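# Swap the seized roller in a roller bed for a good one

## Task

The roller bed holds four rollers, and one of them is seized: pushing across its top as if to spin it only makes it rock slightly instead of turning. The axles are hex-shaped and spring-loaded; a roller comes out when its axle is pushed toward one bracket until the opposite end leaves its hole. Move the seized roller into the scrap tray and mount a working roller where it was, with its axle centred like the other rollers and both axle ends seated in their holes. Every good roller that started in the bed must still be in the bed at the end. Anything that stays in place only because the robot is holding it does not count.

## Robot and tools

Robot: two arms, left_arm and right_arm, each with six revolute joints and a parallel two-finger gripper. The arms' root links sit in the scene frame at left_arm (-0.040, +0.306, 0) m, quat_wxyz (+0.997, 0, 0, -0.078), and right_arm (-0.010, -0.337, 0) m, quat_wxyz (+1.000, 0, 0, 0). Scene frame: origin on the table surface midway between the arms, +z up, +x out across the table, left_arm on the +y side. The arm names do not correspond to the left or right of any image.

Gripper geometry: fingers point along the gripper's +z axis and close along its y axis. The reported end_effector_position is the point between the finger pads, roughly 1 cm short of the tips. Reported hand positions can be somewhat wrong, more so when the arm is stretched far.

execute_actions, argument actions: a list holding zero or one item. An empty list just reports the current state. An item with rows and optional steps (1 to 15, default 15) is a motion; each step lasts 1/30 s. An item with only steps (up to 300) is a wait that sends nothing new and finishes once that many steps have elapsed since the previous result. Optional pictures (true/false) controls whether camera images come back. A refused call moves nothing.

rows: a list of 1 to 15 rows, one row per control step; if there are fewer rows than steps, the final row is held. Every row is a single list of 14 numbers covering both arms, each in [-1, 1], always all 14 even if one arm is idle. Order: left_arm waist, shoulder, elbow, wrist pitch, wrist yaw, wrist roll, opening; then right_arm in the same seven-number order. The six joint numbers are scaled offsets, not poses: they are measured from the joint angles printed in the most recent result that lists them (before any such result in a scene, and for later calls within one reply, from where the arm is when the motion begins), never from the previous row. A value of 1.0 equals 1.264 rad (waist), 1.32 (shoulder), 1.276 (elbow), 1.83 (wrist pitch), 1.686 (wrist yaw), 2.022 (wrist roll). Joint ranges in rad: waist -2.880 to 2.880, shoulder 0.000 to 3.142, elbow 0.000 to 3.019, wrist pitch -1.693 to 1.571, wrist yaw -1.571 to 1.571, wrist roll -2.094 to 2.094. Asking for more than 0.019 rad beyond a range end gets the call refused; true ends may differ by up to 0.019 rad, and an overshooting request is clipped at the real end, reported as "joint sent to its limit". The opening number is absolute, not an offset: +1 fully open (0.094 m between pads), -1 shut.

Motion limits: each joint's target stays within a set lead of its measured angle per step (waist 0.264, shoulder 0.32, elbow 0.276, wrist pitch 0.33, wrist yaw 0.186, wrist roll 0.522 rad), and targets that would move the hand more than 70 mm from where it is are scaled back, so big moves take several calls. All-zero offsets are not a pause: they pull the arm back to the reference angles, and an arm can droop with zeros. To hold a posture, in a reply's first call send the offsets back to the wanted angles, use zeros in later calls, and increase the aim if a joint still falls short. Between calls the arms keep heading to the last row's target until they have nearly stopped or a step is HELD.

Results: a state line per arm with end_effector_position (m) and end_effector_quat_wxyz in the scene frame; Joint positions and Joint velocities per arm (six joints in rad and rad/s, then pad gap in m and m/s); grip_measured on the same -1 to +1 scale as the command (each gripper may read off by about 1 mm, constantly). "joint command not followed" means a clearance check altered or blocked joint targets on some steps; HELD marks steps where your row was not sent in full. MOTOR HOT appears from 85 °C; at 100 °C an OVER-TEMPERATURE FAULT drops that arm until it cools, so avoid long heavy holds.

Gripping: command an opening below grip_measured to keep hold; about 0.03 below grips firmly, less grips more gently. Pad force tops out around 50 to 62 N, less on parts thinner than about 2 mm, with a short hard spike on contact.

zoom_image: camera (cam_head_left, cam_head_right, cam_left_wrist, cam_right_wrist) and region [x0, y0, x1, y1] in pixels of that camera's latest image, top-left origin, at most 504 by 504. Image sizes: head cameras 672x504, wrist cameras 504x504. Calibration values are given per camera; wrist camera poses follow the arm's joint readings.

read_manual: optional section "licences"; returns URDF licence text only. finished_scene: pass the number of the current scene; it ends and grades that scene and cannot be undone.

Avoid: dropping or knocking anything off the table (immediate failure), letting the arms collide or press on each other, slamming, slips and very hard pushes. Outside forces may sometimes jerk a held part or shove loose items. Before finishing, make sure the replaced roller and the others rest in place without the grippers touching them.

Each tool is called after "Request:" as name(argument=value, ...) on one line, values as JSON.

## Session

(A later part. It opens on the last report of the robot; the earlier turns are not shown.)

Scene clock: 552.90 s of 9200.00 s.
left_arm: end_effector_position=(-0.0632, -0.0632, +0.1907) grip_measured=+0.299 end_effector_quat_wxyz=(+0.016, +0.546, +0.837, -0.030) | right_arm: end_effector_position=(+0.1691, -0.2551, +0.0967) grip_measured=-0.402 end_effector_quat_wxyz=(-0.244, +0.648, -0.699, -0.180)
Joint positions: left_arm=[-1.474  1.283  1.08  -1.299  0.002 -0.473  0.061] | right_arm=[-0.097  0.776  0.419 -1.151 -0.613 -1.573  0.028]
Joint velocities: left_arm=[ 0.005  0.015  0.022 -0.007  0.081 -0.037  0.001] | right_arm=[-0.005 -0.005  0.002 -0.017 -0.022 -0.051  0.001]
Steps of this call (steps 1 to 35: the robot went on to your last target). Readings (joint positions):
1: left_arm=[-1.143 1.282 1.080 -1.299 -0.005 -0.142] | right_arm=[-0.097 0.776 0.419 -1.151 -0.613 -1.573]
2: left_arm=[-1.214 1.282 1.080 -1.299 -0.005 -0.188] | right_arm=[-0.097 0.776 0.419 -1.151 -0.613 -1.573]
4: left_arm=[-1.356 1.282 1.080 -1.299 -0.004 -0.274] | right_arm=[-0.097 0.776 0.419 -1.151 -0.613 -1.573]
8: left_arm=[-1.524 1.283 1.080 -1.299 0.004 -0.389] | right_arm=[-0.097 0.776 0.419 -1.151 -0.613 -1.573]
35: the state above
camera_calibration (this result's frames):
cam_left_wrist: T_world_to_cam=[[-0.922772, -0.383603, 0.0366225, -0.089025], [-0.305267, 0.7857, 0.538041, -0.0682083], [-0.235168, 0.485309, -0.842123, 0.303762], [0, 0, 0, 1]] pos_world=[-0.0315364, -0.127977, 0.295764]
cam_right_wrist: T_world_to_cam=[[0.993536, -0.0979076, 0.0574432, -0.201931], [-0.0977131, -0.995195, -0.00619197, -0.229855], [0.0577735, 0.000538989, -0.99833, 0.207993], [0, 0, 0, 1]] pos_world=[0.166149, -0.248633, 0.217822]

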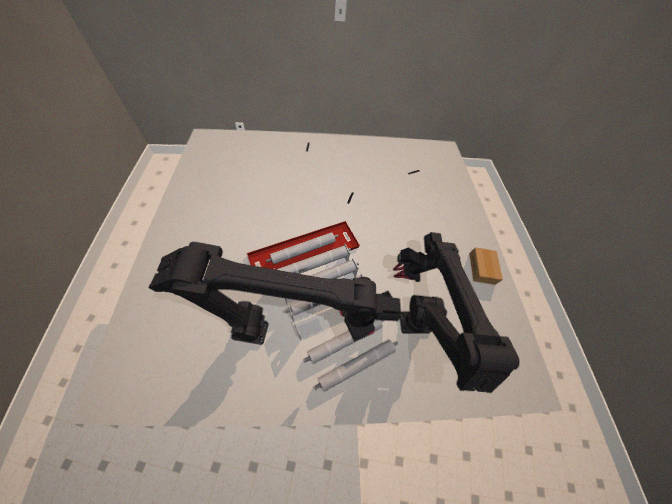

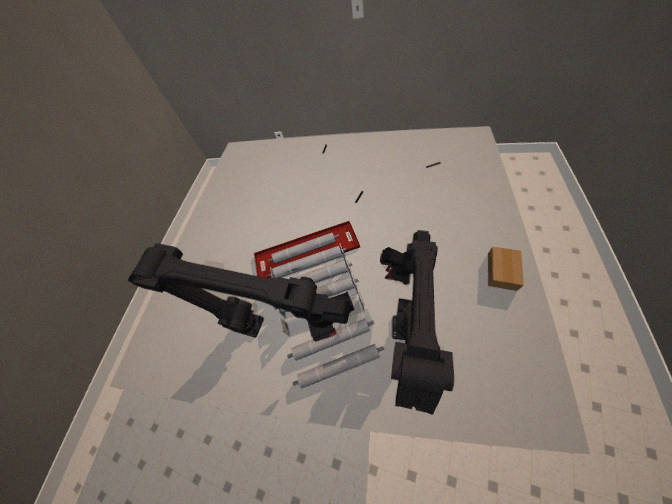

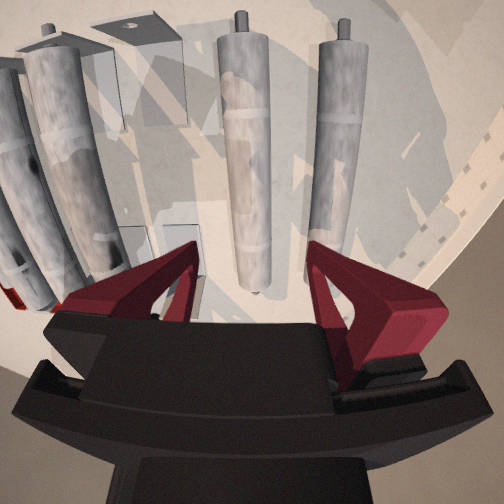

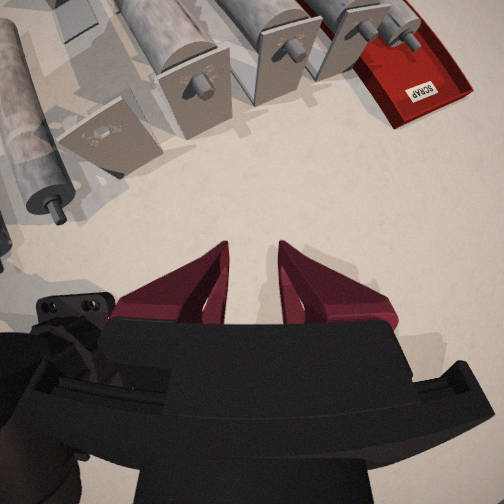

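Request:
execute_actions(actions=[{"rows":[[-0.004,0.012,-0.012,0.013,0,-0.004,0.3,0,0,0.01,0,0,0,-0.4],[-0.008,0.024,-0.026,0.028,0,-0.008,0.3,0,0,0.01,0,0,0,-0.4],[-0.012,0.036,-0.042,0.045,0,-0.011,0.3,0,0,0.01,0,0,0,-0.4],[-0.012,0.048,-0.058,0.062,0,-0.011,0.3,0,0,0.01,0,0,0,-0.4],[-0.012,0.06,-0.074,0.079,0,-0.011,0.3,0,0,0.01,0,0,0,-0.4],[-0.012,0.072,-0.09,0.096,0,-0.011,0.3,0,0,0.01,0,0,0,-0.4],[-0.012,0.084,-0.105,0.112,0,-0.011,0.3,0,0,0.01,0,0,0,-0.4],[-0.012,0.095,-0.119,0.127,0,-0.011,0.3,0,0,0.01,0,0,0,-0.4],[-0.012,0.104,-0.131,0.14,0,-0.011,0.3,0,0,0.01,0,0,0,-0.4],[-0.012,0.111,-0.14,0.15,0,-0.011,0.3,0,0,0.01,0,0,0,-0.4],[-0.012,0.116,-0.146,0.157,0,-0.011,0.3,0,0,0.01,0,0,0,-0.4]],"steps":15}], pictures=false)

Request:
execute_actions(actions=[{"steps":10}])

Scene clock: 574.73 s of 9200.00 s.
left_arm: end_effector_position=(-0.0653, -0.0516, +0.0629) grip_measured=+0.299 end_effector_quat_wxyz=(-0.008, +0.548, +0.837, +0.011) | right_arm: end_effector_position=(+0.1691, -0.2551, +0.0967) grip_measured=-0.402 end_effector_quat_wxyz=(-0.244, +0.648, -0.699, -0.180)
Joint positions: left_arm=[-1.481  1.451  0.881 -1.029  0.002 -0.479  0.061] | right_arm=[-0.097  0.776  0.419 -1.151 -0.613 -1.573  0.028]
Joint velocities: left_arm=[-0.005  0.083 -0.061  0.046  0.037  0.007 -0.   ] | right_arm=[-0.005 -0.005 -0.002  0.002  0.022 -0.051  0.001]
Steps of this call (steps 1 to 15: the robot went on to your last target; steps 16 to 90: nothing new was sent; then 18.33 s passed at rest; steps 91 to 105: all 15 steps of this action). Readings (joint positions):
91: left_arm=[-1.474 1.283 1.078 -1.296 0.002 -0.473] | right_arm=[-0.097 0.776 0.419 -1.151 -0.613 -1.573]
92: left_arm=[-1.474 1.283 1.073 -1.285 0.002 -0.473] | right_arm=[-0.097 0.776 0.419 -1.151 -0.613 -1.573]
94: left_arm=[-1.476 1.286 1.049 -1.242 0.002 -0.475] | right_arm=[-0.097 0.776 0.419 -1.151 -0.613 -1.573]
98: left_arm=[-1.481 1.335 0.972 -1.129 0.002 -0.478] | right_arm=[-0.097 0.776 0.419 -1.151 -0.613 -1.573]
105: the state above

Scene clock: 575.07 s of 9200.00 s.
left_arm: end_effector_position=(-0.0654, -0.0535, +0.0644) grip_measured=+0.299 end_effector_quat_wxyz=(-0.005, +0.548, +0.837, +0.006) | right_arm: end_effector_position=(+0.1691, -0.2551, +0.0967) grip_measured=-0.402 end_effector_quat_wxyz=(-0.244, +0.648, -0.699, -0.180)
Joint positions: left_arm=[-1.481  1.446  0.881 -1.022  0.002 -0.479  0.061] | right_arm=[-0.097  0.776  0.419 -1.151 -0.613 -1.573  0.028]
Joint velocities: left_arm=[-0.015  0.005 -0.017 -0.002 -0.007  0.022 -0.   ] | right_arm=[ 0.005  0.005  0.027 -0.002  0.081  0.022  0.001]
Steps of this call (steps 1 to 10: the robot went on to your last target). Readings (joint positions):
1: left_arm=[-1.481 1.452 0.881 -1.028 0.002 -0.479] | right_arm=[-0.097 0.776 0.419 -1.151 -0.613 -1.573]
2: left_arm=[-1.481 1.451 0.881 -1.026 0.002 -0.479] | right_arm=[-0.097 0.776 0.419 -1.151 -0.613 -1.573]
4: left_arm=[-1.481 1.447 0.881 -1.022 0.002 -0.479] | right_arm=[-0.097 0.776 0.419 -1.151 -0.613 -1.573]
8: left_arm=[-1.481 1.446 0.881 -1.022 0.002 -0.479] | right_arm=[-0.097 0.776 0.419 -1.151 -0.613 -1.573]
10: the state above
camera_calibration (this result's frames):
cam_left_wrist: T_world_to_cam=[[-0.923596, -0.383367, -0.000464627, -0.0803589], [-0.306773, 0.73834, 0.60062, -0.0152061], [-0.229915, 0.554873, -0.799535, 0.193566], [0, 0, 0, 1]] pos_world=[-0.0343804, -0.126984, 0.163858]
cam_right_wrist: T_world_to_cam=[[0.993536, -0.0979076, 0.0574432, -0.201931], [-0.0977131, -0.995195, -0.00619197, -0.229855], [0.0577735, 0.000538989, -0.99833, 0.207993], [0, 0, 0, 1]] pos_world=[0.166149, -0.248633, 0.217822]

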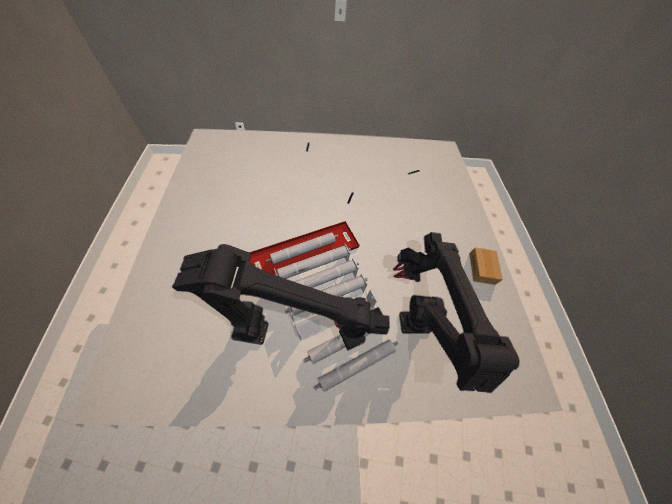

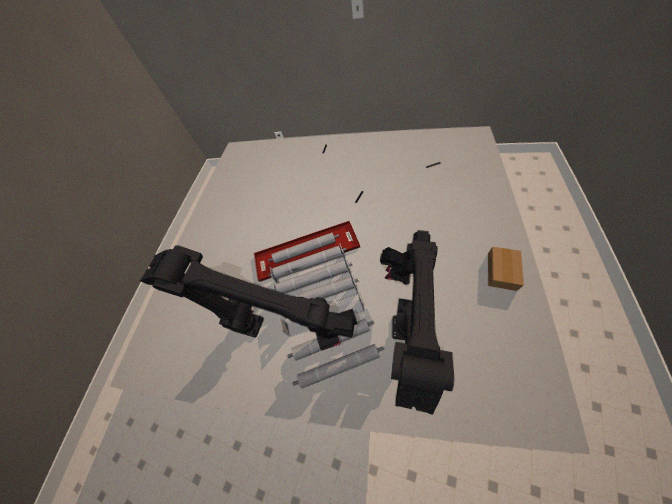

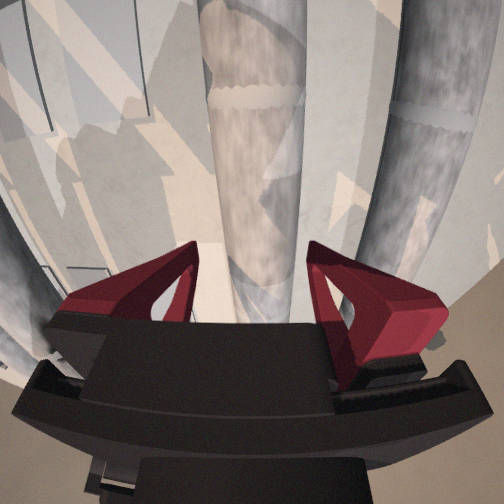

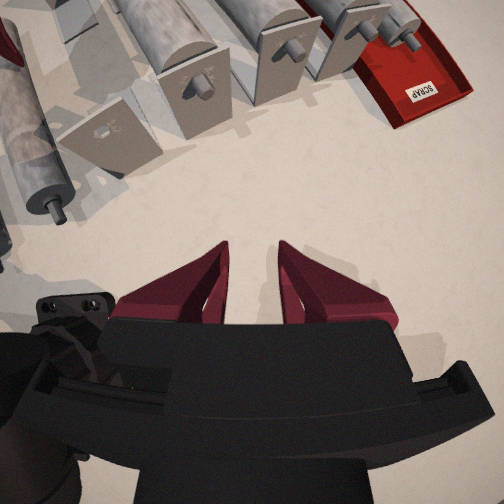

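Request:
execute_actions(actions=[{"rows":[[-0.005,0.008,0,0.012,0,-0.015,0.3,0,0,0.01,0,0,0,-0.4],[-0.01,0.014,-0.003,0.022,0,-0.03,0.3,0,0,0.01,0,0,0,-0.4],[-0.01,0.02,-0.007,0.03,0,-0.03,0.3,0,0,0.01,0,0,0,-0.4],[-0.01,0.026,-0.011,0.038,0,-0.03,0.3,0,0,0.01,0,0,0,-0.4],[-0.01,0.032,-0.015,0.046,0,-0.03,0.3,0,0,0.01,0,0,0,-0.4],[-0.01,0.037,-0.019,0.054,0,-0.03,0.3,0,0,0.01,0,0,0,-0.4],[-0.01,0.042,-0.023,0.062,0,-0.03,0.3,0,0,0.01,0,0,0,-0.4],[-0.01,0.047,-0.027,0.069,0,-0.03,0.3,0,0,0.01,0,0,0,-0.4],[-0.01,0.051,-0.03,0.076,0,-0.03,0.3,0,0,0.01,0,0,0,-0.4],[-0.01,0.054,-0.032,0.076,0,-0.03,0.3,0,0,0.01,0,0,0,-0.4]],"steps":15}], pictures=false)

Request:
execute_actions(actions=[{"steps":8}])

Scene clock: 594.67 s of 9200.00 s.
left_arm: end_effector_position=(-0.0674, -0.0601, +0.0309) grip_measured=+0.299 end_effector_quat_wxyz=(+0.001, +0.532, +0.847, -0.005) | right_arm: end_effector_position=(+0.1691, -0.2551, +0.0967) grip_measured=-0.402 end_effector_quat_wxyz=(-0.244, +0.648, -0.699, -0.180)
Joint positions: left_arm=[-1.486  1.505  0.839 -0.895  0.002 -0.521  0.061] | right_arm=[-0.097  0.776  0.419 -1.151 -0.613 -1.573  0.028]
Joint velocities: left_arm=[-0.005  0.015 -0.022 -0.002 -0.022 -0.022 -0.001] | right_arm=[-0.015  0.015 -0.012 -0.007 -0.051 -0.022 -0.   ]
Steps of this call (steps 1 to 15: the robot went on to your last target; steps 16 to 90: nothing new was sent; then 16.10 s passed at rest; steps 91 to 105: all 15 steps of this action). Readings (joint positions):
91: left_arm=[-1.481 1.446 0.881 -1.019 0.002 -0.481] | right_arm=[-0.097 0.776 0.419 -1.151 -0.613 -1.573]
92: left_arm=[-1.481 1.446 0.880 -1.012 0.002 -0.489] | right_arm=[-0.097 0.776 0.419 -1.151 -0.613 -1.573]
94: left_arm=[-1.483 1.447 0.878 -0.987 0.002 -0.501] | right_arm=[-0.097 0.776 0.419 -1.151 -0.613 -1.573]
98: left_arm=[-1.485 1.463 0.863 -0.930 0.002 -0.514] | right_arm=[-0.097 0.776 0.419 -1.151 -0.613 -1.573]
105: the state above

Scene clock: 594.93 s of 9200.00 s.
left_arm: end_effector_position=(-0.0674, -0.0604, +0.0307) grip_measured=+0.299 end_effector_quat_wxyz=(+0.002, +0.531, +0.847, -0.005) | right_arm: end_effector_position=(+0.1691, -0.2551, +0.0967) grip_measured=-0.402 end_effector_quat_wxyz=(-0.244, +0.648, -0.699, -0.180)
Joint positions: left_arm=[-1.486  1.506  0.839 -0.893  0.002 -0.523  0.061] | right_arm=[-0.097  0.776  0.419 -1.151 -0.613 -1.573  0.028]
Joint velocities: left_arm=[-0.015 -0.005 -0.022 -0.002  0.037 -0.037 -0.001] | right_arm=[-0.005 -0.005 -0.007  0.012  0.022 -0.095 -0.001]
Steps of this call (steps 1 to 8: the robot went on to your last target). Readings (joint positions):
1: left_arm=[-1.486 1.506 0.839 -0.895 0.002 -0.522] | right_arm=[-0.097 0.776 0.419 -1.151 -0.613 -1.573]
2: left_arm=[-1.486 1.506 0.839 -0.894 0.002 -0.522] | right_arm=[-0.097 0.776 0.419 -1.151 -0.613 -1.573]
4: left_arm=[-1.486 1.506 0.839 -0.893 0.002 -0.523] | right_arm=[-0.097 0.776 0.419 -1.151 -0.613 -1.573]
8: the state above
camera_calibration (this result's frames):
cam_left_wrist: T_world_to_cam=[[-0.907655, -0.419551, 0.0117919, -0.0863398], [-0.3351, 0.741299, 0.581535, 0.00838052], [-0.252725, 0.523882, -0.813436, 0.16691], [0, 0, 0, 1]] pos_world=[-0.0333761, -0.129878, 0.131915]
cam_right_wrist: T_world_to_cam=[[0.993536, -0.0979076, 0.0574432, -0.201931], [-0.0977131, -0.995195, -0.00619197, -0.229855], [0.0577735, 0.000538989, -0.99833, 0.207993], [0, 0, 0, 1]] pos_world=[0.166149, -0.248633, 0.217822]

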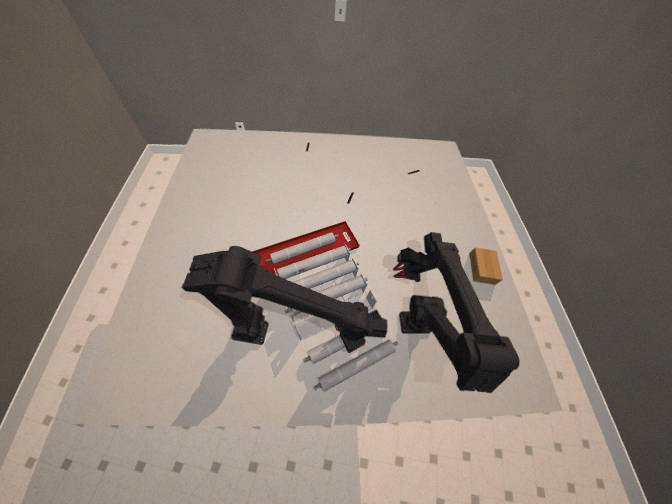

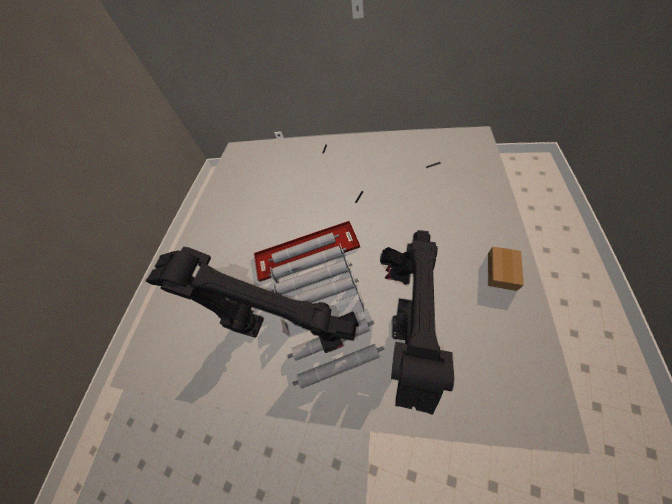

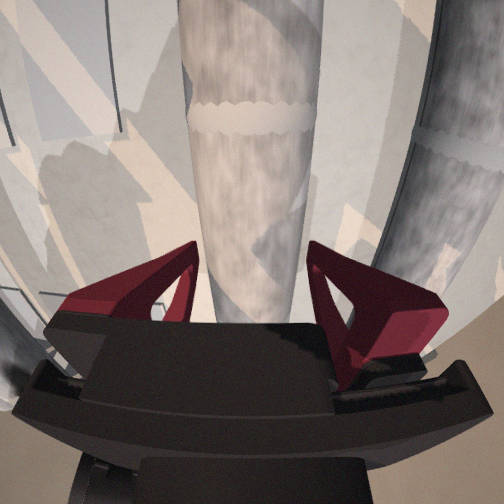

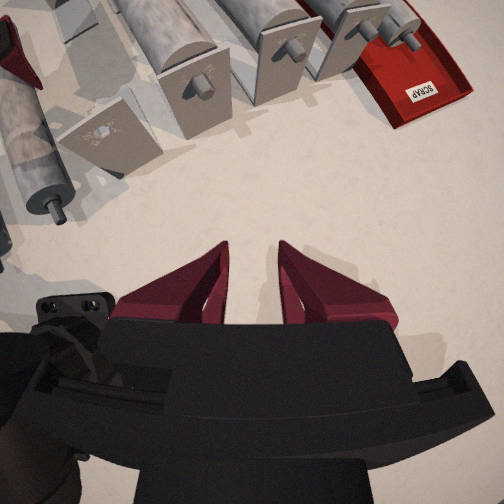

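Request:
execute_actions(actions=[{"rows":[[0,0.012,-0.003,0,0,0,0.3,0,0,0.01,0,0,0,-0.4],[0,0.018,-0.006,0,0,0,0.3,0,0,0.01,0,0,0,-0.4],[0,0.023,-0.006,0,0,0,0.3,0,0,0.01,0,0,0,-0.4],[0,0.023,-0.006,0,0,0,0.3,0,0,0.01,0,0,0,-0.4],[0,0.023,-0.006,0,0,0,0.3,0,0,0.01,0,0,0,-0.4],[0,0.023,-0.006,0,0,0,0.3,0,0,0.01,0,0,0,-0.4],[0,0.023,-0.006,0,0,0,0.25,0,0,0.01,0,0,0,-0.4],[0,0.023,-0.006,0,0,0,0.18,0,0,0.01,0,0,0,-0.4],[0,0.023,-0.006,0,0,0,0.12,0,0,0.01,0,0,0,-0.4],[0,0.023,-0.006,0,0,0,0.06,0,0,0.01,0,0,0,-0.4],[0,0.023,-0.006,0,0,0,0.01,0,0,0.01,0,0,0,-0.4],[0,0.023,-0.006,0,0,0,-0.1,0,0,0.01,0,0,0,-0.4]],"steps":15}])

Scene clock: 608.23 s of 9200.00 s.
left_arm: end_effector_position=(-0.0675, -0.0575, +0.0265) grip_measured=-0.001 end_effector_quat_wxyz=(-0.002, +0.531, +0.848, -0.001) | right_arm: end_effector_position=(+0.1691, -0.2551, +0.0967) grip_measured=-0.402 end_effector_quat_wxyz=(-0.244, +0.648, -0.699, -0.180)
Joint positions: left_arm=[-1.486  1.514  0.834 -0.892  0.004 -0.523  0.047] | right_arm=[-0.097  0.776  0.419 -1.151 -0.613 -1.573  0.028]
Joint velocities: left_arm=[-0.005  0.015  0.007  0.007 -0.037  0.037 -0.   ] | right_arm=[-0.015  0.005  0.007  0.007 -0.022 -0.022 -0.001]
Steps of this call (steps 1 to 15: the robot went on to your last target; steps 16 to 90: nothing new was sent; then 9.80 s passed at rest; steps 91 to 105: all 15 steps of this action). Readings (joint positions):
91: left_arm=[-1.486 1.506 0.839 -0.893 0.002 -0.523] | right_arm=[-0.097 0.776 0.419 -1.151 -0.613 -1.573]
92: left_arm=[-1.486 1.506 0.838 -0.893 0.002 -0.523] | right_arm=[-0.097 0.776 0.419 -1.151 -0.613 -1.573]
94: left_arm=[-1.486 1.507 0.837 -0.893 0.002 -0.523] | right_arm=[-0.097 0.776 0.419 -1.151 -0.613 -1.573]
98: left_arm=[-1.486 1.512 0.835 -0.893 0.002 -0.523] | right_arm=[-0.097 0.776 0.419 -1.151 -0.613 -1.573]
105: the state above
camera_calibration (this result's frames):
cam_left_wrist: T_world_to_cam=[[-0.907489, -0.420005, 0.00774523, -0.0851106], [-0.334753, 0.734181, 0.590694, 0.00799041], [-0.253781, 0.533456, -0.806858, 0.162325], [0, 0, 0, 1]] pos_world=[-0.0333671, -0.128207, 0.126913]
cam_right_wrist: T_world_to_cam=[[0.993536, -0.0979076, 0.0574432, -0.201931], [-0.0977131, -0.995195, -0.00619197, -0.229855], [0.0577735, 0.000538989, -0.99833, 0.207993], [0, 0, 0, 1]] pos_world=[0.166149, -0.248633, 0.217822]

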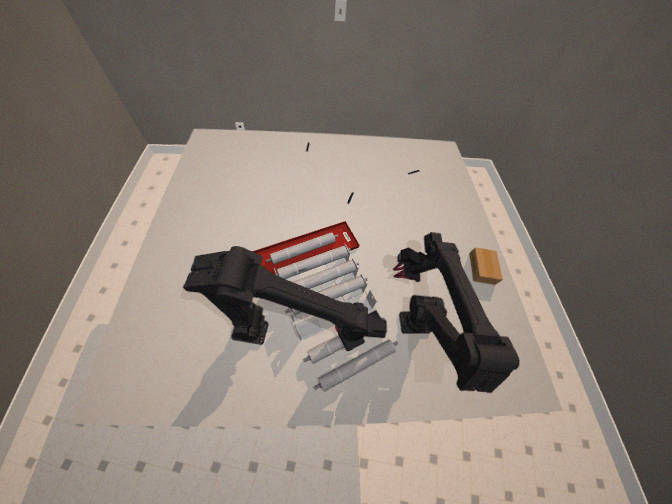

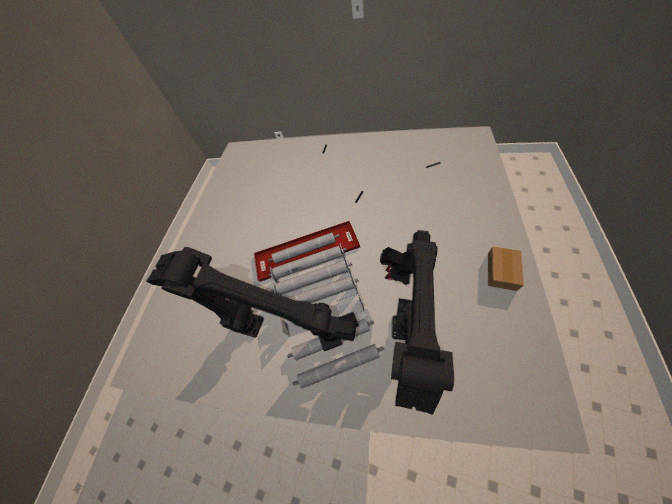

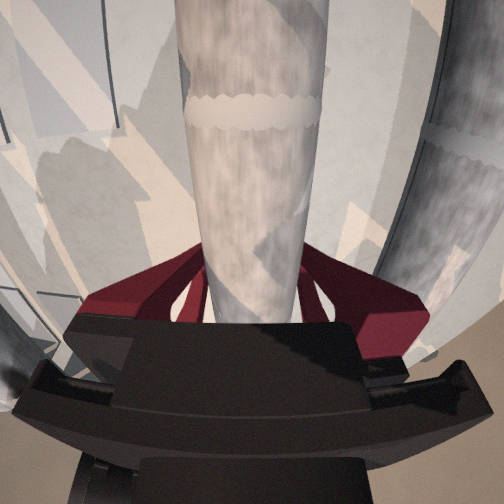

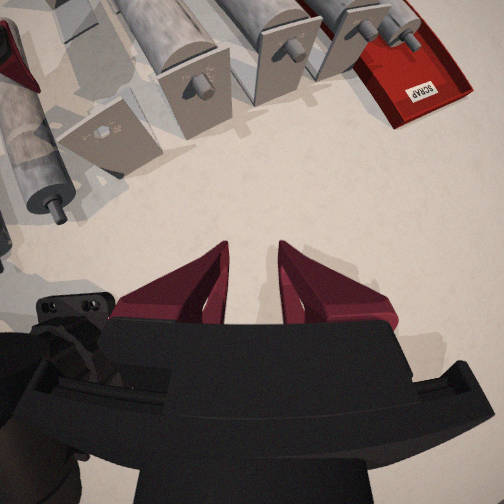

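Request:
zoom_image(camera="cam_right_wrist", region=[20, 50, 260, 240])

Region (20, 50, 260, 240) of cam_right_wrist's 504x504 image, scaled by 2.100, with more detail than that image has; it fills the top 399 rows of this view, and the rest is white.

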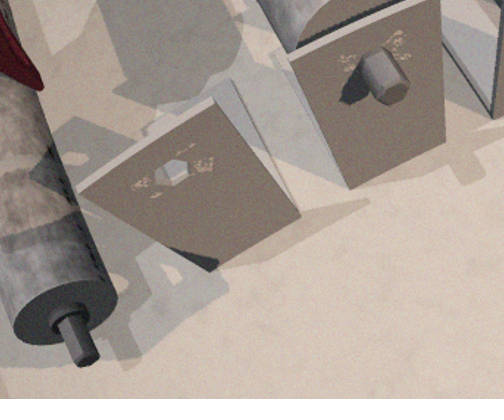

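Request:
execute_actions(actions=[{"rows":[[0,-0.02,0.04,0,0,0,-0.1,0,0,0.01,0,0,0,-0.4],[0,-0.03,0.055,-0.005,0,0,-0.1,0,0,0.01,0,0,0,-0.4],[0,-0.038,0.068,-0.012,0,0,-0.1,0,0,0.01,0,0,0,-0.4],[0,-0.048,0.078,-0.025,0,0,-0.1,0,0,0.01,0,0,0,-0.4],[0,-0.06,0.09,-0.042,0,0,-0.1,0,0,0.01,0,0,0,-0.4],[0,-0.074,0.103,-0.061,0,0,-0.1,0,0,0.01,0,0,0,-0.4],[0,-0.089,0.117,-0.081,0,0,-0.1,0,0,0.01,0,0,0,-0.4],[0,-0.104,0.131,-0.101,0,0,-0.1,0,0,0.01,0,0,0,-0.4],[0,-0.119,0.145,-0.121,0,0,-0.1,0,0,0.01,0,0,0,-0.4],[0,-0.134,0.159,-0.141,0,0,-0.1,0,0,0.01,0,0,0,-0.4],[0,-0.149,0.173,-0.161,0,0,-0.1,0,0,0.01,0,0,0,-0.4],[0,-0.164,0.187,-0.181,0,0,-0.1,0,0,0.01,0,0,0,-0.4],[0,-0.178,0.201,-0.201,0,0,-0.1,0,0,0.01,0,0,0,-0.4],[0,-0.19,0.213,-0.221,0,0,-0.1,0,0,0.01,0,0,0,-0.4],[0,-0.198,0.222,-0.24,0,0,-0.1,0,0,0.01,0,0,0,-0.4]]}], pictures=false)

Request:
execute_actions(actions=[{"steps":15}])

Scene clock: 656.40 s of 9200.00 s.
left_arm: end_effector_position=(-0.0667, -0.0458, +0.1013) grip_measured=-0.001 end_effector_quat_wxyz=(-0.017, +0.530, +0.847, +0.028) | right_arm: end_effector_position=(+0.1691, -0.2551, +0.0967) grip_measured=-0.402 end_effector_quat_wxyz=(-0.244, +0.648, -0.699, -0.180)
Joint positions: left_arm=[-1.486  1.406  0.949 -1.18   0.004 -0.523  0.047] | right_arm=[-0.097  0.776  0.419 -1.151 -0.613 -1.573  0.028]
Joint velocities: left_arm=[ 0.005 -0.425  0.31  -0.896  0.007  0.022  0.   ] | right_arm=[-0.005  0.005 -0.002 -0.002 -0.022 -0.051 -0.   ]
Steps of this call (steps 1 to 15: the robot went on to your last target; steps 16 to 90: nothing new was sent; then 44.67 s passed at rest; steps 91 to 105: all 15 steps of this action). Readings (joint positions):
91: left_arm=[-1.486 1.513 0.835 -0.892 0.004 -0.523] | right_arm=[-0.097 0.776 0.419 -1.151 -0.613 -1.573]
92: left_arm=[-1.486 1.513 0.836 -0.893 0.004 -0.523] | right_arm=[-0.097 0.776 0.419 -1.151 -0.613 -1.573]
94: left_arm=[-1.486 1.513 0.843 -0.904 0.004 -0.523] | right_arm=[-0.097 0.776 0.419 -1.151 -0.613 -1.573]
98: left_arm=[-1.486 1.498 0.880 -0.989 0.004 -0.523] | right_arm=[-0.097 0.776 0.419 -1.151 -0.613 -1.573]
105: the state above

Scene clock: 656.90 s of 9200.00 s.
left_arm: end_effector_position=(-0.0669, -0.0495, +0.1825) grip_measured=-0.001 end_effector_quat_wxyz=(+0.005, +0.531, +0.847, -0.013) | right_arm: end_effector_position=(+0.1691, -0.2551, +0.0967) grip_measured=-0.402 end_effector_quat_wxyz=(-0.244, +0.648, -0.699, -0.180)
Joint positions: left_arm=[-1.486  1.278  1.055 -1.32   0.004 -0.523  0.047] | right_arm=[-0.097  0.776  0.419 -1.151 -0.613 -1.573  0.028]
Joint velocities: left_arm=[ 0.005 -0.024 -0.022 -0.085 -0.066 -0.007  0.001] | right_arm=[-0.015  0.005 -0.017  0.002  0.022 -0.022 -0.   ]
Steps of this call (steps 1 to 15: the robot went on to your last target). Readings (joint positions):
1: left_arm=[-1.486 1.391 0.960 -1.209 0.004 -0.523] | right_arm=[-0.097 0.776 0.419 -1.151 -0.613 -1.573]
2: left_arm=[-1.486 1.376 0.970 -1.235 0.004 -0.523] | right_arm=[-0.097 0.776 0.419 -1.151 -0.613 -1.573]
4: left_arm=[-1.486 1.346 0.991 -1.276 0.004 -0.523] | right_arm=[-0.097 0.776 0.419 -1.151 -0.613 -1.573]
8: left_arm=[-1.486 1.297 1.034 -1.316 0.004 -0.523] | right_arm=[-0.097 0.776 0.419 -1.151 -0.613 -1.573]
15: the state above
camera_calibration (this result's frames):
cam_left_wrist: T_world_to_cam=[[-0.90746, -0.419594, 0.0213943, -0.0849251], [-0.333583, 0.750529, 0.570463, -0.0852066], [-0.25542, 0.510535, -0.821045, 0.285397], [0, 0, 0, 1]] pos_world=[-0.0325934, -0.11739, 0.284748]
cam_right_wrist: T_world_to_cam=[[0.993536, -0.0979076, 0.0574432, -0.201931], [-0.0977131, -0.995195, -0.00619197, -0.229855], [0.0577735, 0.000538989, -0.99833, 0.207993], [0, 0, 0, 1]] pos_world=[0.166149, -0.248633, 0.217822]

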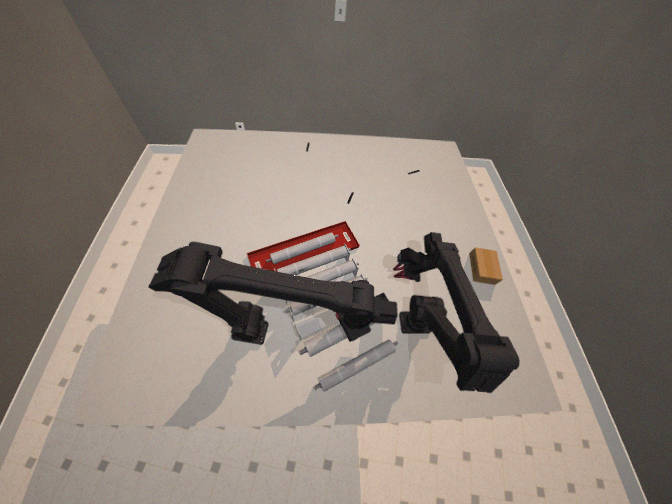

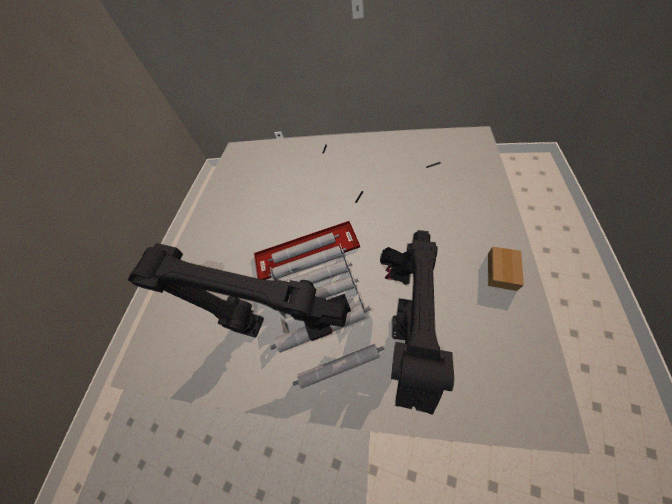

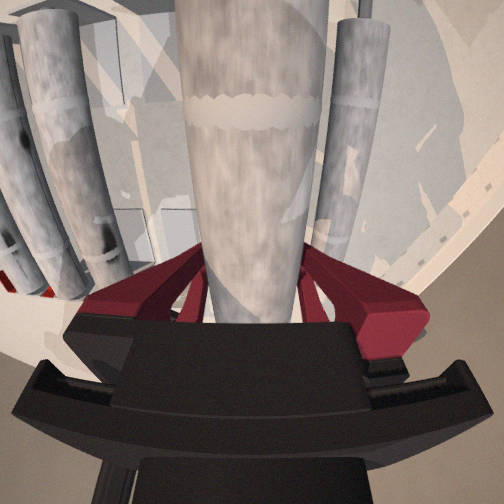

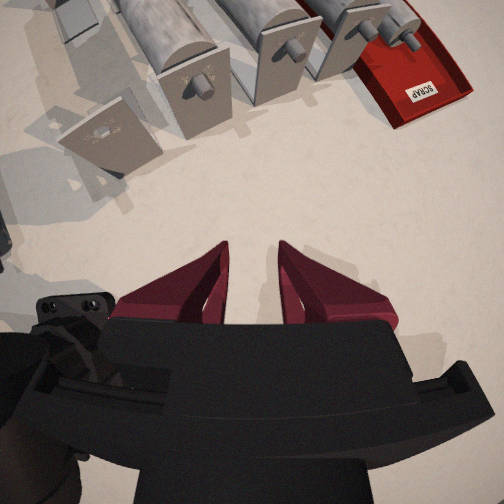

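Request:
execute_actions(actions=[{"rows":[[0.02,-0.025,0.04,-0.005,0,0.02,-0.1,-0.02,0.03,0.04,0,-0.03,0,-0.4],[0.05,-0.025,0.04,-0.01,0,0.05,-0.1,-0.05,0.07,0.07,0.01,-0.07,0,-0.4],[0.09,-0.025,0.04,-0.015,0,0.09,-0.1,-0.08,0.11,0.1,0.02,-0.11,0,-0.4],[0.14,-0.025,0.04,-0.018,0,0.13,-0.1,-0.11,0.16,0.13,0.03,-0.15,0,-0.4],[0.2,-0.025,0.04,-0.018,0,0.17,-0.1,-0.14,0.21,0.16,0.045,-0.19,0,-0.4],[0.26,-0.025,0.04,-0.018,0,0.21,-0.1,-0.16,0.26,0.19,0.06,-0.23,0,-0.4],[0.32,-0.025,0.04,-0.018,0,0.25,-0.1,-0.16,0.31,0.22,0.075,-0.27,0,-0.4],[0.38,-0.025,0.04,-0.018,0,0.29,-0.1,-0.16,0.36,0.25,0.09,-0.31,0,-0.4],[0.44,-0.025,0.04,-0.018,0,0.33,-0.1,-0.16,0.41,0.28,0.105,-0.35,0,-0.4],[0.5,-0.025,0.04,-0.018,0,0.37,-0.1,-0.16,0.46,0.31,0.12,-0.39,0,-0.4],[0.56,-0.025,0.04,-0.018,0,0.41,-0.1,-0.16,0.51,0.34,0.135,-0.43,0,-0.4],[0.62,-0.025,0.04,-0.018,0,0.45,-0.1,-0.16,0.55,0.36,0.15,-0.47,0,-0.4],[0.67,-0.025,0.04,-0.018,0,0.49,-0.1,-0.16,0.59,0.38,0.16,-0.51,0,-0.4],[0.71,-0.025,0.04,-0.018,0,0.53,-0.1,-0.16,0.62,0.395,0.165,-0.54,0,-0.4],[0.827,-0.025,0.04,-0.018,0,0.568,-0.1,-0.16,0.635,0.4,0.168,-0.56,0,-0.4]]}], pictures=false)

Request:
execute_actions(actions=[{"steps":40}])

Scene clock: 681.77 s of 9200.00 s.
left_arm: end_effector_position=(+0.1703, +0.0231, +0.1816) grip_measured=-0.001 end_effector_quat_wxyz=(+0.002, +0.519, +0.855, -0.006) | right_arm: end_effector_position=(+0.2997, -0.2611, +0.1621) grip_measured=-0.402 end_effector_quat_wxyz=(+0.437, -0.498, +0.668, +0.338)
Joint positions: left_arm=[-0.769  1.281  1.055 -1.337  0.009  0.165  0.047] | right_arm=[-0.279  1.228  0.655 -1.016 -1.171 -1.573  0.028]
Joint velocities: left_arm=[ 2.017  0.024 -0.007 -0.007  0.007  2.     0.001] | right_arm=[-0.015 -0.415 -0.266 -0.066  0.066 -0.037  0.   ]
A step of this action was HELD (marked below), so the robot has no last target. An arm can still carry out its HELD step.
Steps of this call (steps 1 to 15: the robot went on to your last target; steps 16 to 90: nothing new was sent; then 21.37 s passed at rest; steps 91 to 105: all 15 steps of this action). Readings (joint positions):
91: left_arm=[-1.484 1.278 1.055 -1.323 0.004 -0.520] | right_arm=[-0.099 0.778 0.419 -1.151 -0.638 -1.573]
92: left_arm=[-1.479 1.278 1.055 -1.324 0.006 -0.506] | right_arm=[-0.107 0.790 0.421 -1.151 -0.689 -1.573]
94: left_arm=[-1.440 1.278 1.055 -1.331 0.017 -0.440] | right_arm=[-0.150 0.853 0.447 -1.142 -0.810 -1.573]
98: left_arm=[-1.242 1.278 1.055 -1.337 0.019 -0.265] | right_arm=[-0.255 1.067 0.566 -1.075 -1.040 -1.573]
101: left_arm=[-1.046 1.279 1.055 -1.337 0.014 -0.098] | right_arm=[-0.279 1.232 0.673 -1.016 -1.177 -1.573] HELD
102: left_arm=[-0.978 1.280 1.055 -1.337 0.012 -0.035] | right_arm=[-0.279 1.251 0.682 -1.014 -1.175 -1.573] HELD
103: left_arm=[-0.908 1.280 1.055 -1.337 0.011 0.029] | right_arm=[-0.279 1.251 0.677 -1.014 -1.172 -1.573] HELD
104: left_arm=[-0.839 1.280 1.055 -1.337 0.010 0.097] | right_arm=[-0.279 1.241 0.665 -1.014 -1.171 -1.573] HELD
105: the state above HELD
joint command not followed: on one or more control steps a check withheld the commanded joint targets of the right arm, and it was not sent them on those steps. On the call's last step the targets were still withheld.
cause: the commanded joint targets would bring two parts of the arm too close to each other (its wrist (the part past joint 4) and its wrist camera, with joints 5 (wrist yaw) and 6 (wrist roll) between them); next, command targets that bring no two parts of the arm closer together.

Scene clock: 683.10 s of 9200.00 s.
left_arm: end_effector_position=(+0.1999, +0.0481, +0.1815) grip_measured=-0.001 end_effector_quat_wxyz=(+0.003, +0.591, +0.807, -0.004) | right_arm: end_effector_position=(+0.3570, -0.2715, +0.1590) grip_measured=-0.402 end_effector_quat_wxyz=(+0.471, -0.483, +0.645, +0.359)
Joint positions: left_arm=[-0.66   1.281  1.055 -1.338  0.007  0.447  0.047] | right_arm=[-0.279  1.42   0.77  -0.931 -1.268 -1.573  0.028]
Joint velocities: left_arm=[-0.005 -0.005  0.002  0.017  0.037  0.095 -0.001] | right_arm=[-0.005 -0.015  0.002  0.012  0.022 -0.051 -0.   ]
Steps of this call (steps 1 to 40: nothing new was sent). Readings (joint positions):
1: left_arm=[-0.706 1.281 1.055 -1.337 0.003 0.223] | right_arm=[-0.279 1.218 0.651 -1.017 -1.175 -1.573]
2: left_arm=[-0.653 1.281 1.055 -1.337 -0.008 0.267] | right_arm=[-0.279 1.216 0.650 -1.017 -1.186 -1.573]
4: left_arm=[-0.595 1.281 1.055 -1.337 -0.019 0.328] | right_arm=[-0.279 1.232 0.660 -1.004 -1.212 -1.573]
8: left_arm=[-0.616 1.281 1.055 -1.338 -0.004 0.396] | right_arm=[-0.279 1.347 0.724 -0.958 -1.261 -1.573]
40: the state above
camera_calibration (this result's frames):
cam_left_wrist: T_world_to_cam=[[-0.958671, -0.284407, 0.00797685, 0.20442], [-0.227126, 0.781875, 0.580591, -0.0935444], [-0.171361, 0.554784, -0.814156, 0.282745], [0, 0, 0, 1]] pos_world=[0.223176, -0.0255841, 0.282879]
cam_right_wrist: T_world_to_cam=[[0.961885, -0.273046, -0.0149598, -0.418514], [-0.224371, -0.756776, -0.61396, -0.0209027], [0.156318, 0.593916, -0.789195, 0.352016], [0, 0, 0, 1]] pos_world=[0.342846, -0.33916, 0.258715]

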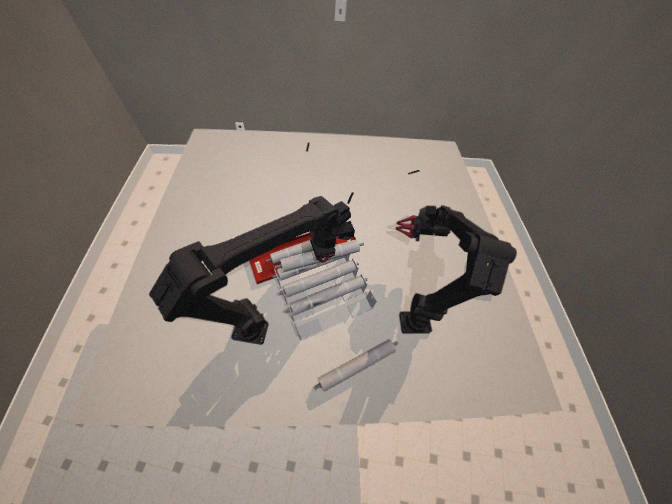

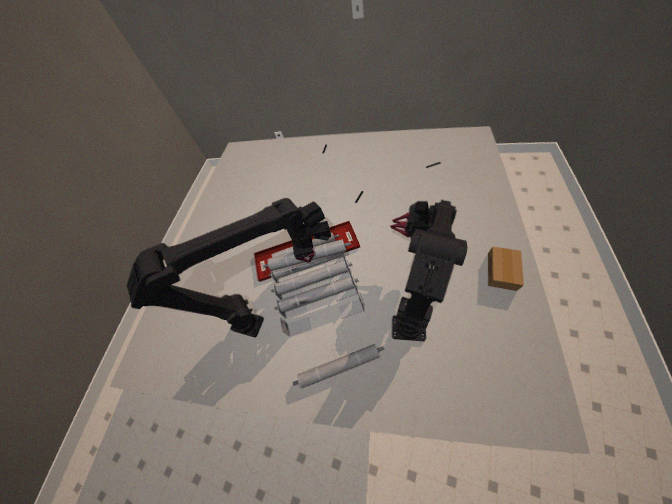

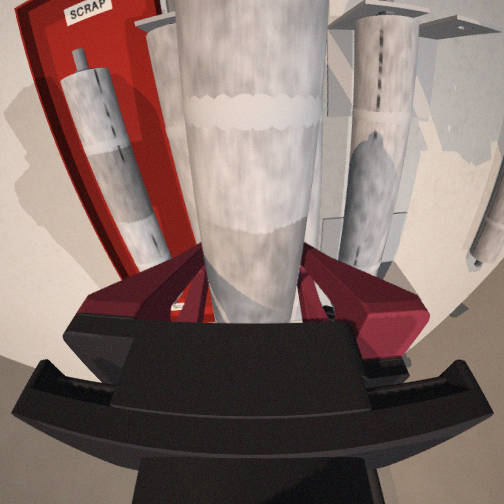

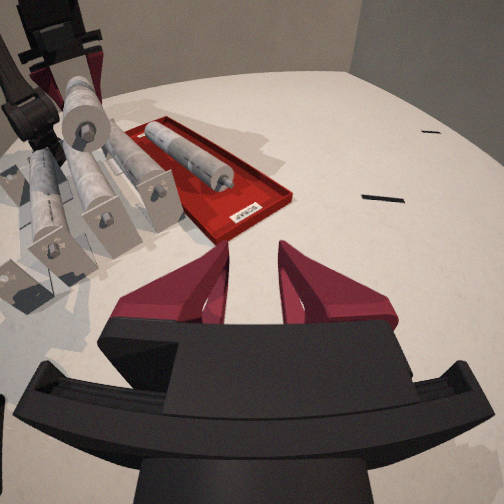

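Request:
execute_actions(actions=[{"rows":[[0,-0.025,0.04,0,0,0.015,-0.1,0.02,0,0.01,0,0,0.06,-0.4],[0,-0.025,0.04,0,0,0.03,-0.1,0.04,0,0.01,0,0,0.14,-0.4],[0,-0.025,0.04,0,0,0.042,-0.1,0.06,0,0.01,0,0,0.24,-0.4],[0,-0.025,0.04,0,0,0.042,-0.1,0.08,0,0.01,0,0,0.34,-0.4],[0,-0.025,0.04,0,0,0.042,-0.1,0.1,0,0.01,0,0,0.44,-0.4],[0,-0.025,0.04,0,0,0.042,-0.1,0.12,0,0.01,0,0,0.527,-0.4]],"steps":15}], pictures=false)

Request:
execute_actions(actions=[{"steps":15}], pictures=false)

Request:
execute_actions(actions=[{"rows":[[0,-0.025,0.04,0,0,0,-0.1,0.02,-0.006,0,0.005,-0.03,0,-0.4],[0,-0.025,0.04,0,0,0,-0.1,0.04,-0.012,-0.015,0.012,-0.06,0,-0.4],[0,-0.025,0.04,0,0,0,-0.1,0.06,-0.018,-0.03,0.02,-0.09,0,-0.4],[0,-0.025,0.04,0,0,0,-0.1,0.08,-0.024,-0.045,0.028,-0.12,0,-0.4],[0,-0.025,0.04,0,0,0,-0.1,0.1,-0.03,-0.06,0.036,-0.15,0,-0.4],[0,-0.025,0.04,0,0,0,-0.1,0.12,-0.035,-0.075,0.044,-0.172,0,-0.4],[0,-0.025,0.04,0,0,0,-0.1,0.135,-0.04,-0.09,0.052,-0.172,0,-0.4],[0,-0.025,0.04,0,0,0,-0.1,0.15,-0.044,-0.105,0.06,-0.172,0,-0.4],[0,-0.025,0.04,0,0,0,-0.1,0.16,-0.046,-0.117,0.066,-0.172,0,-0.4],[0,-0.025,0.04,0,0,0,-0.1,0.17,-0.046,-0.126,0.07,-0.172,0,-0.4]],"steps":15}], pictures=false)

Request:
execute_actions(actions=[{"steps":10}])

Scene clock: 704.63 s of 9200.00 s.
left_arm: end_effector_position=(+0.1999, +0.0481, +0.1815) grip_measured=-0.001 end_effector_quat_wxyz=(+0.003, +0.617, +0.787, -0.004) | right_arm: end_effector_position=(+0.3420, -0.2142, +0.1590) grip_measured=-0.402 end_effector_quat_wxyz=(+0.207, -0.192, +0.782, +0.555)
Joint positions: left_arm=[-0.66   1.281  1.055 -1.338  0.007  0.513  0.047] | right_arm=[-0.12   1.42   0.77  -0.931 -1.268 -0.609  0.028]
Joint velocities: left_arm=[-0.005  0.005 -0.002 -0.002 -0.007 -0.051  0.   ] | right_arm=[-0.005  0.005 -0.012 -0.012 -0.022  0.593 -0.   ]
Steps of this call (steps 1 to 90: nothing new was sent; then 18.03 s passed at rest; steps 91 to 105: all 15 steps of this action). Readings (joint positions):
91: left_arm=[-0.660 1.281 1.055 -1.338 0.007 0.449] | right_arm=[-0.278 1.420 0.770 -0.931 -1.268 -1.555]
92: left_arm=[-0.660 1.281 1.055 -1.338 0.007 0.456] | right_arm=[-0.274 1.420 0.770 -0.931 -1.268 -1.510]
94: left_arm=[-0.660 1.281 1.055 -1.338 0.007 0.477] | right_arm=[-0.248 1.420 0.770 -0.931 -1.268 -1.338]
98: left_arm=[-0.660 1.281 1.055 -1.338 0.007 0.501] | right_arm=[-0.149 1.420 0.770 -0.931 -1.268 -0.942]
105: the state above

Scene clock: 705.13 s of 9200.00 s.
left_arm: end_effector_position=(+0.1999, +0.0481, +0.1815) grip_measured=-0.001 end_effector_quat_wxyz=(+0.003, +0.618, +0.786, -0.004) | right_arm: end_effector_position=(+0.3420, -0.2142, +0.1590) grip_measured=-0.402 end_effector_quat_wxyz=(+0.184, -0.159, +0.790, +0.563)
Joint positions: left_arm=[-0.66   1.281  1.055 -1.338  0.007  0.515  0.047] | right_arm=[-0.12   1.42   0.77  -0.931 -1.268 -0.524  0.028]
Joint velocities: left_arm=[-0.015 -0.015  0.012 -0.002  0.037 -0.037 -0.   ] | right_arm=[-0.005 -0.005  0.002 -0.007 -0.081  0.066  0.002]
Steps of this call (steps 1 to 15: the robot went on to your last target). Readings (joint positions):
1: left_arm=[-0.660 1.281 1.055 -1.338 0.007 0.513] | right_arm=[-0.120 1.420 0.770 -0.931 -1.268 -0.591]
2: left_arm=[-0.660 1.281 1.055 -1.338 0.007 0.514] | right_arm=[-0.120 1.420 0.770 -0.931 -1.268 -0.577]
4: left_arm=[-0.660 1.281 1.055 -1.338 0.007 0.514] | right_arm=[-0.120 1.420 0.770 -0.931 -1.268 -0.557]
8: left_arm=[-0.660 1.281 1.055 -1.338 0.007 0.515] | right_arm=[-0.120 1.420 0.770 -0.931 -1.268 -0.536]
15: the state above

Scene clock: 705.63 s of 9200.00 s.
left_arm: end_effector_position=(+0.1999, +0.0481, +0.1815) grip_measured=-0.001 end_effector_quat_wxyz=(+0.003, +0.618, +0.786, -0.004) | right_arm: end_effector_position=(+0.3420, -0.2142, +0.1590) grip_measured=-0.402 end_effector_quat_wxyz=(+0.184, -0.159, +0.790, +0.563)
Joint positions: left_arm=[-0.66   1.281  1.055 -1.338  0.007  0.515  0.047] | right_arm=[-0.12   1.42   0.77  -0.931 -1.268 -0.524  0.028]
Joint velocities: left_arm=[ 0.005 -0.015 -0.012  0.002 -0.051  0.037  0.   ] | right_arm=[-0.005  0.005  0.007 -0.002  0.022  0.051 -0.   ]
A step of this action was HELD (marked below), so the robot has no last target. An arm can still carry out its HELD step.
Steps of this call (steps 1 to 15: all 15 steps of this action). Readings (joint positions):
1: left_arm=[-0.660 1.281 1.055 -1.338 0.007 0.515] | right_arm=[-0.120 1.420 0.770 -0.931 -1.268 -0.524] HELD
2: left_arm=[-0.660 1.281 1.055 -1.338 0.007 0.515] | right_arm=[-0.120 1.420 0.770 -0.931 -1.268 -0.524] HELD
3: left_arm=[-0.660 1.281 1.055 -1.338 0.007 0.515] | right_arm=[-0.120 1.420 0.770 -0.931 -1.268 -0.524] HELD
4: left_arm=[-0.660 1.281 1.055 -1.338 0.007 0.515] | right_arm=[-0.120 1.420 0.770 -0.931 -1.268 -0.524] HELD
5: left_arm=[-0.660 1.281 1.055 -1.338 0.007 0.515] | right_arm=[-0.120 1.420 0.770 -0.931 -1.268 -0.524] HELD
6: left_arm=[-0.660 1.281 1.055 -1.338 0.007 0.515] | right_arm=[-0.120 1.420 0.770 -0.931 -1.268 -0.524] HELD
7: left_arm=[-0.660 1.281 1.055 -1.338 0.007 0.515] | right_arm=[-0.120 1.420 0.770 -0.931 -1.268 -0.524] HELD
8: left_arm=[-0.660 1.281 1.055 -1.338 0.007 0.515] | right_arm=[-0.120 1.420 0.770 -0.931 -1.268 -0.524] HELD
9: left_arm=[-0.660 1.281 1.055 -1.338 0.007 0.515] | right_arm=[-0.120 1.420 0.770 -0.931 -1.268 -0.524] HELD
10: left_arm=[-0.660 1.281 1.055 -1.338 0.007 0.515] | right_arm=[-0.120 1.420 0.770 -0.931 -1.268 -0.524] HELD
11: left_arm=[-0.660 1.281 1.055 -1.338 0.007 0.515] | right_arm=[-0.120 1.420 0.770 -0.931 -1.268 -0.524] HELD
12: left_arm=[-0.660 1.281 1.055 -1.338 0.007 0.515] | right_arm=[-0.120 1.420 0.770 -0.931 -1.268 -0.524] HELD
13: left_arm=[-0.660 1.281 1.055 -1.338 0.007 0.515] | right_arm=[-0.120 1.420 0.770 -0.931 -1.268 -0.524] HELD
14: left_arm=[-0.660 1.281 1.055 -1.338 0.007 0.515] | right_arm=[-0.120 1.420 0.770 -0.931 -1.268 -0.524] HELD
15: the state above HELD
joint command not followed: on one or more control steps a check withheld the commanded joint targets of the right arm, and it was not sent them on those steps. On the call's last step the targets were still withheld.
cause: the commanded joint targets would bring two parts of the arm too close to each other (its wrist (the part past joint 4) and its wrist camera, with joints 5 (wrist yaw) and 6 (wrist roll) between them); next, command targets that bring no two parts of the arm closer together.

Scene clock: 705.97 s of 9200.00 s.
left_arm: end_effector_position=(+0.1999, +0.0481, +0.1815) grip_measured=-0.001 end_effector_quat_wxyz=(+0.003, +0.618, +0.786, -0.004) | right_arm: end_effector_position=(+0.3420, -0.2142, +0.1590) grip_measured=-0.402 end_effector_quat_wxyz=(+0.184, -0.159, +0.790, +0.563)
Joint positions: left_arm=[-0.66   1.281  1.055 -1.338  0.007  0.515  0.047] | right_arm=[-0.12   1.42   0.77  -0.931 -1.268 -0.524  0.028]
Joint velocities: left_arm=[-0.005 -0.015 -0.027  0.002  0.037 -0.095 -0.   ] | right_arm=[-0.015 -0.024  0.002 -0.002  0.037  0.022  0.002]
Steps of this call (steps 1 to 10: nothing new was sent). Readings (joint positions):
1: left_arm=[-0.660 1.281 1.055 -1.338 0.007 0.515] | right_arm=[-0.120 1.420 0.770 -0.931 -1.268 -0.524]
2: left_arm=[-0.660 1.281 1.055 -1.338 0.007 0.515] | right_arm=[-0.120 1.420 0.770 -0.931 -1.268 -0.524]
4: left_arm=[-0.660 1.281 1.055 -1.338 0.007 0.515] | right_arm=[-0.120 1.420 0.770 -0.931 -1.268 -0.524]
8: left_arm=[-0.660 1.281 1.055 -1.338 0.007 0.515] | right_arm=[-0.120 1.420 0.770 -0.931 -1.268 -0.524]
10: the state above
camera_calibration (this result's frames):
cam_left_wrist: T_world_to_cam=[[-0.975846, -0.218336, 0.00729615, 0.204799], [-0.173664, 0.795582, 0.580423, -0.104862], [-0.132532, 0.565136, -0.814283, 0.274507], [0, 0, 0, 1]] pos_world=[0.218023, -0.0269921, 0.282896]
cam_right_wrist: T_world_to_cam=[[0.452864, -0.311685, -0.835324, -0.0922706], [-0.789226, -0.575999, -0.21295, 0.187275], [-0.414773, 0.755697, -0.506839, 0.505402], [0, 0, 0, 1]] pos_world=[0.399215, -0.30282, 0.218962]

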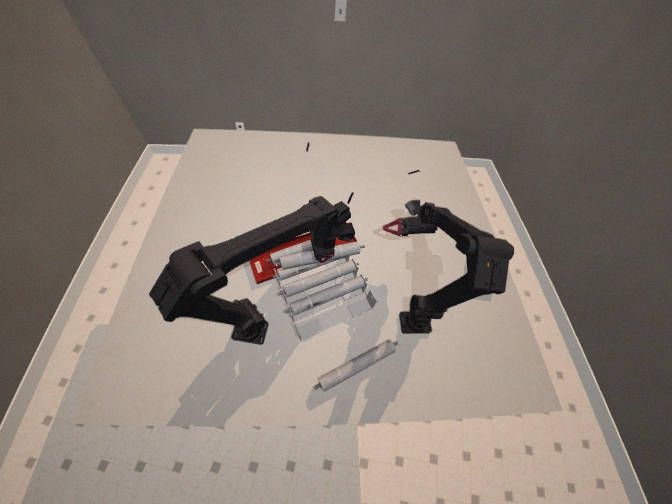

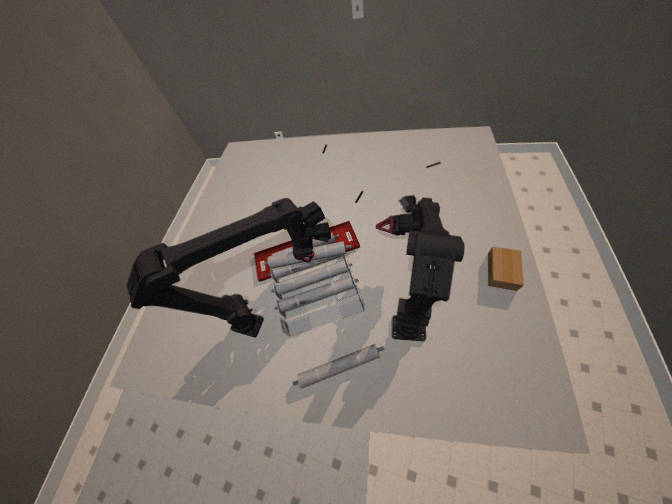

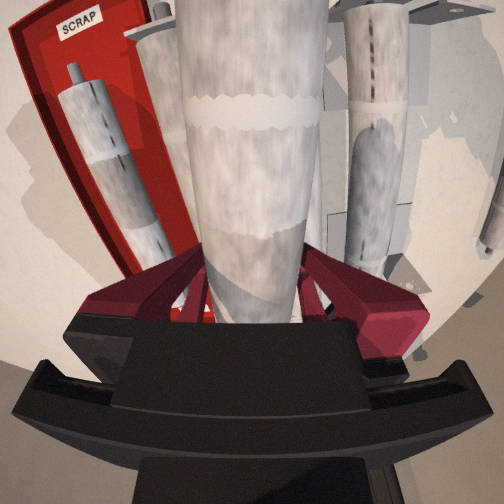

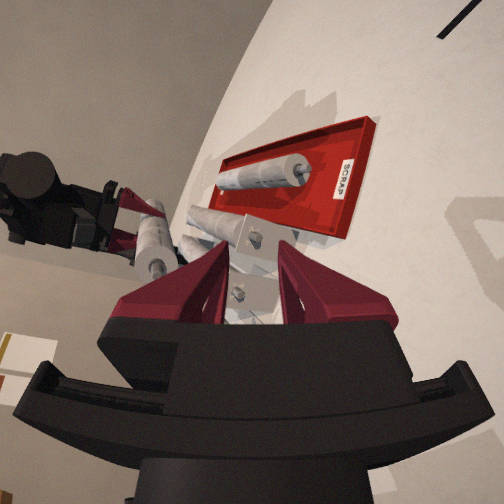

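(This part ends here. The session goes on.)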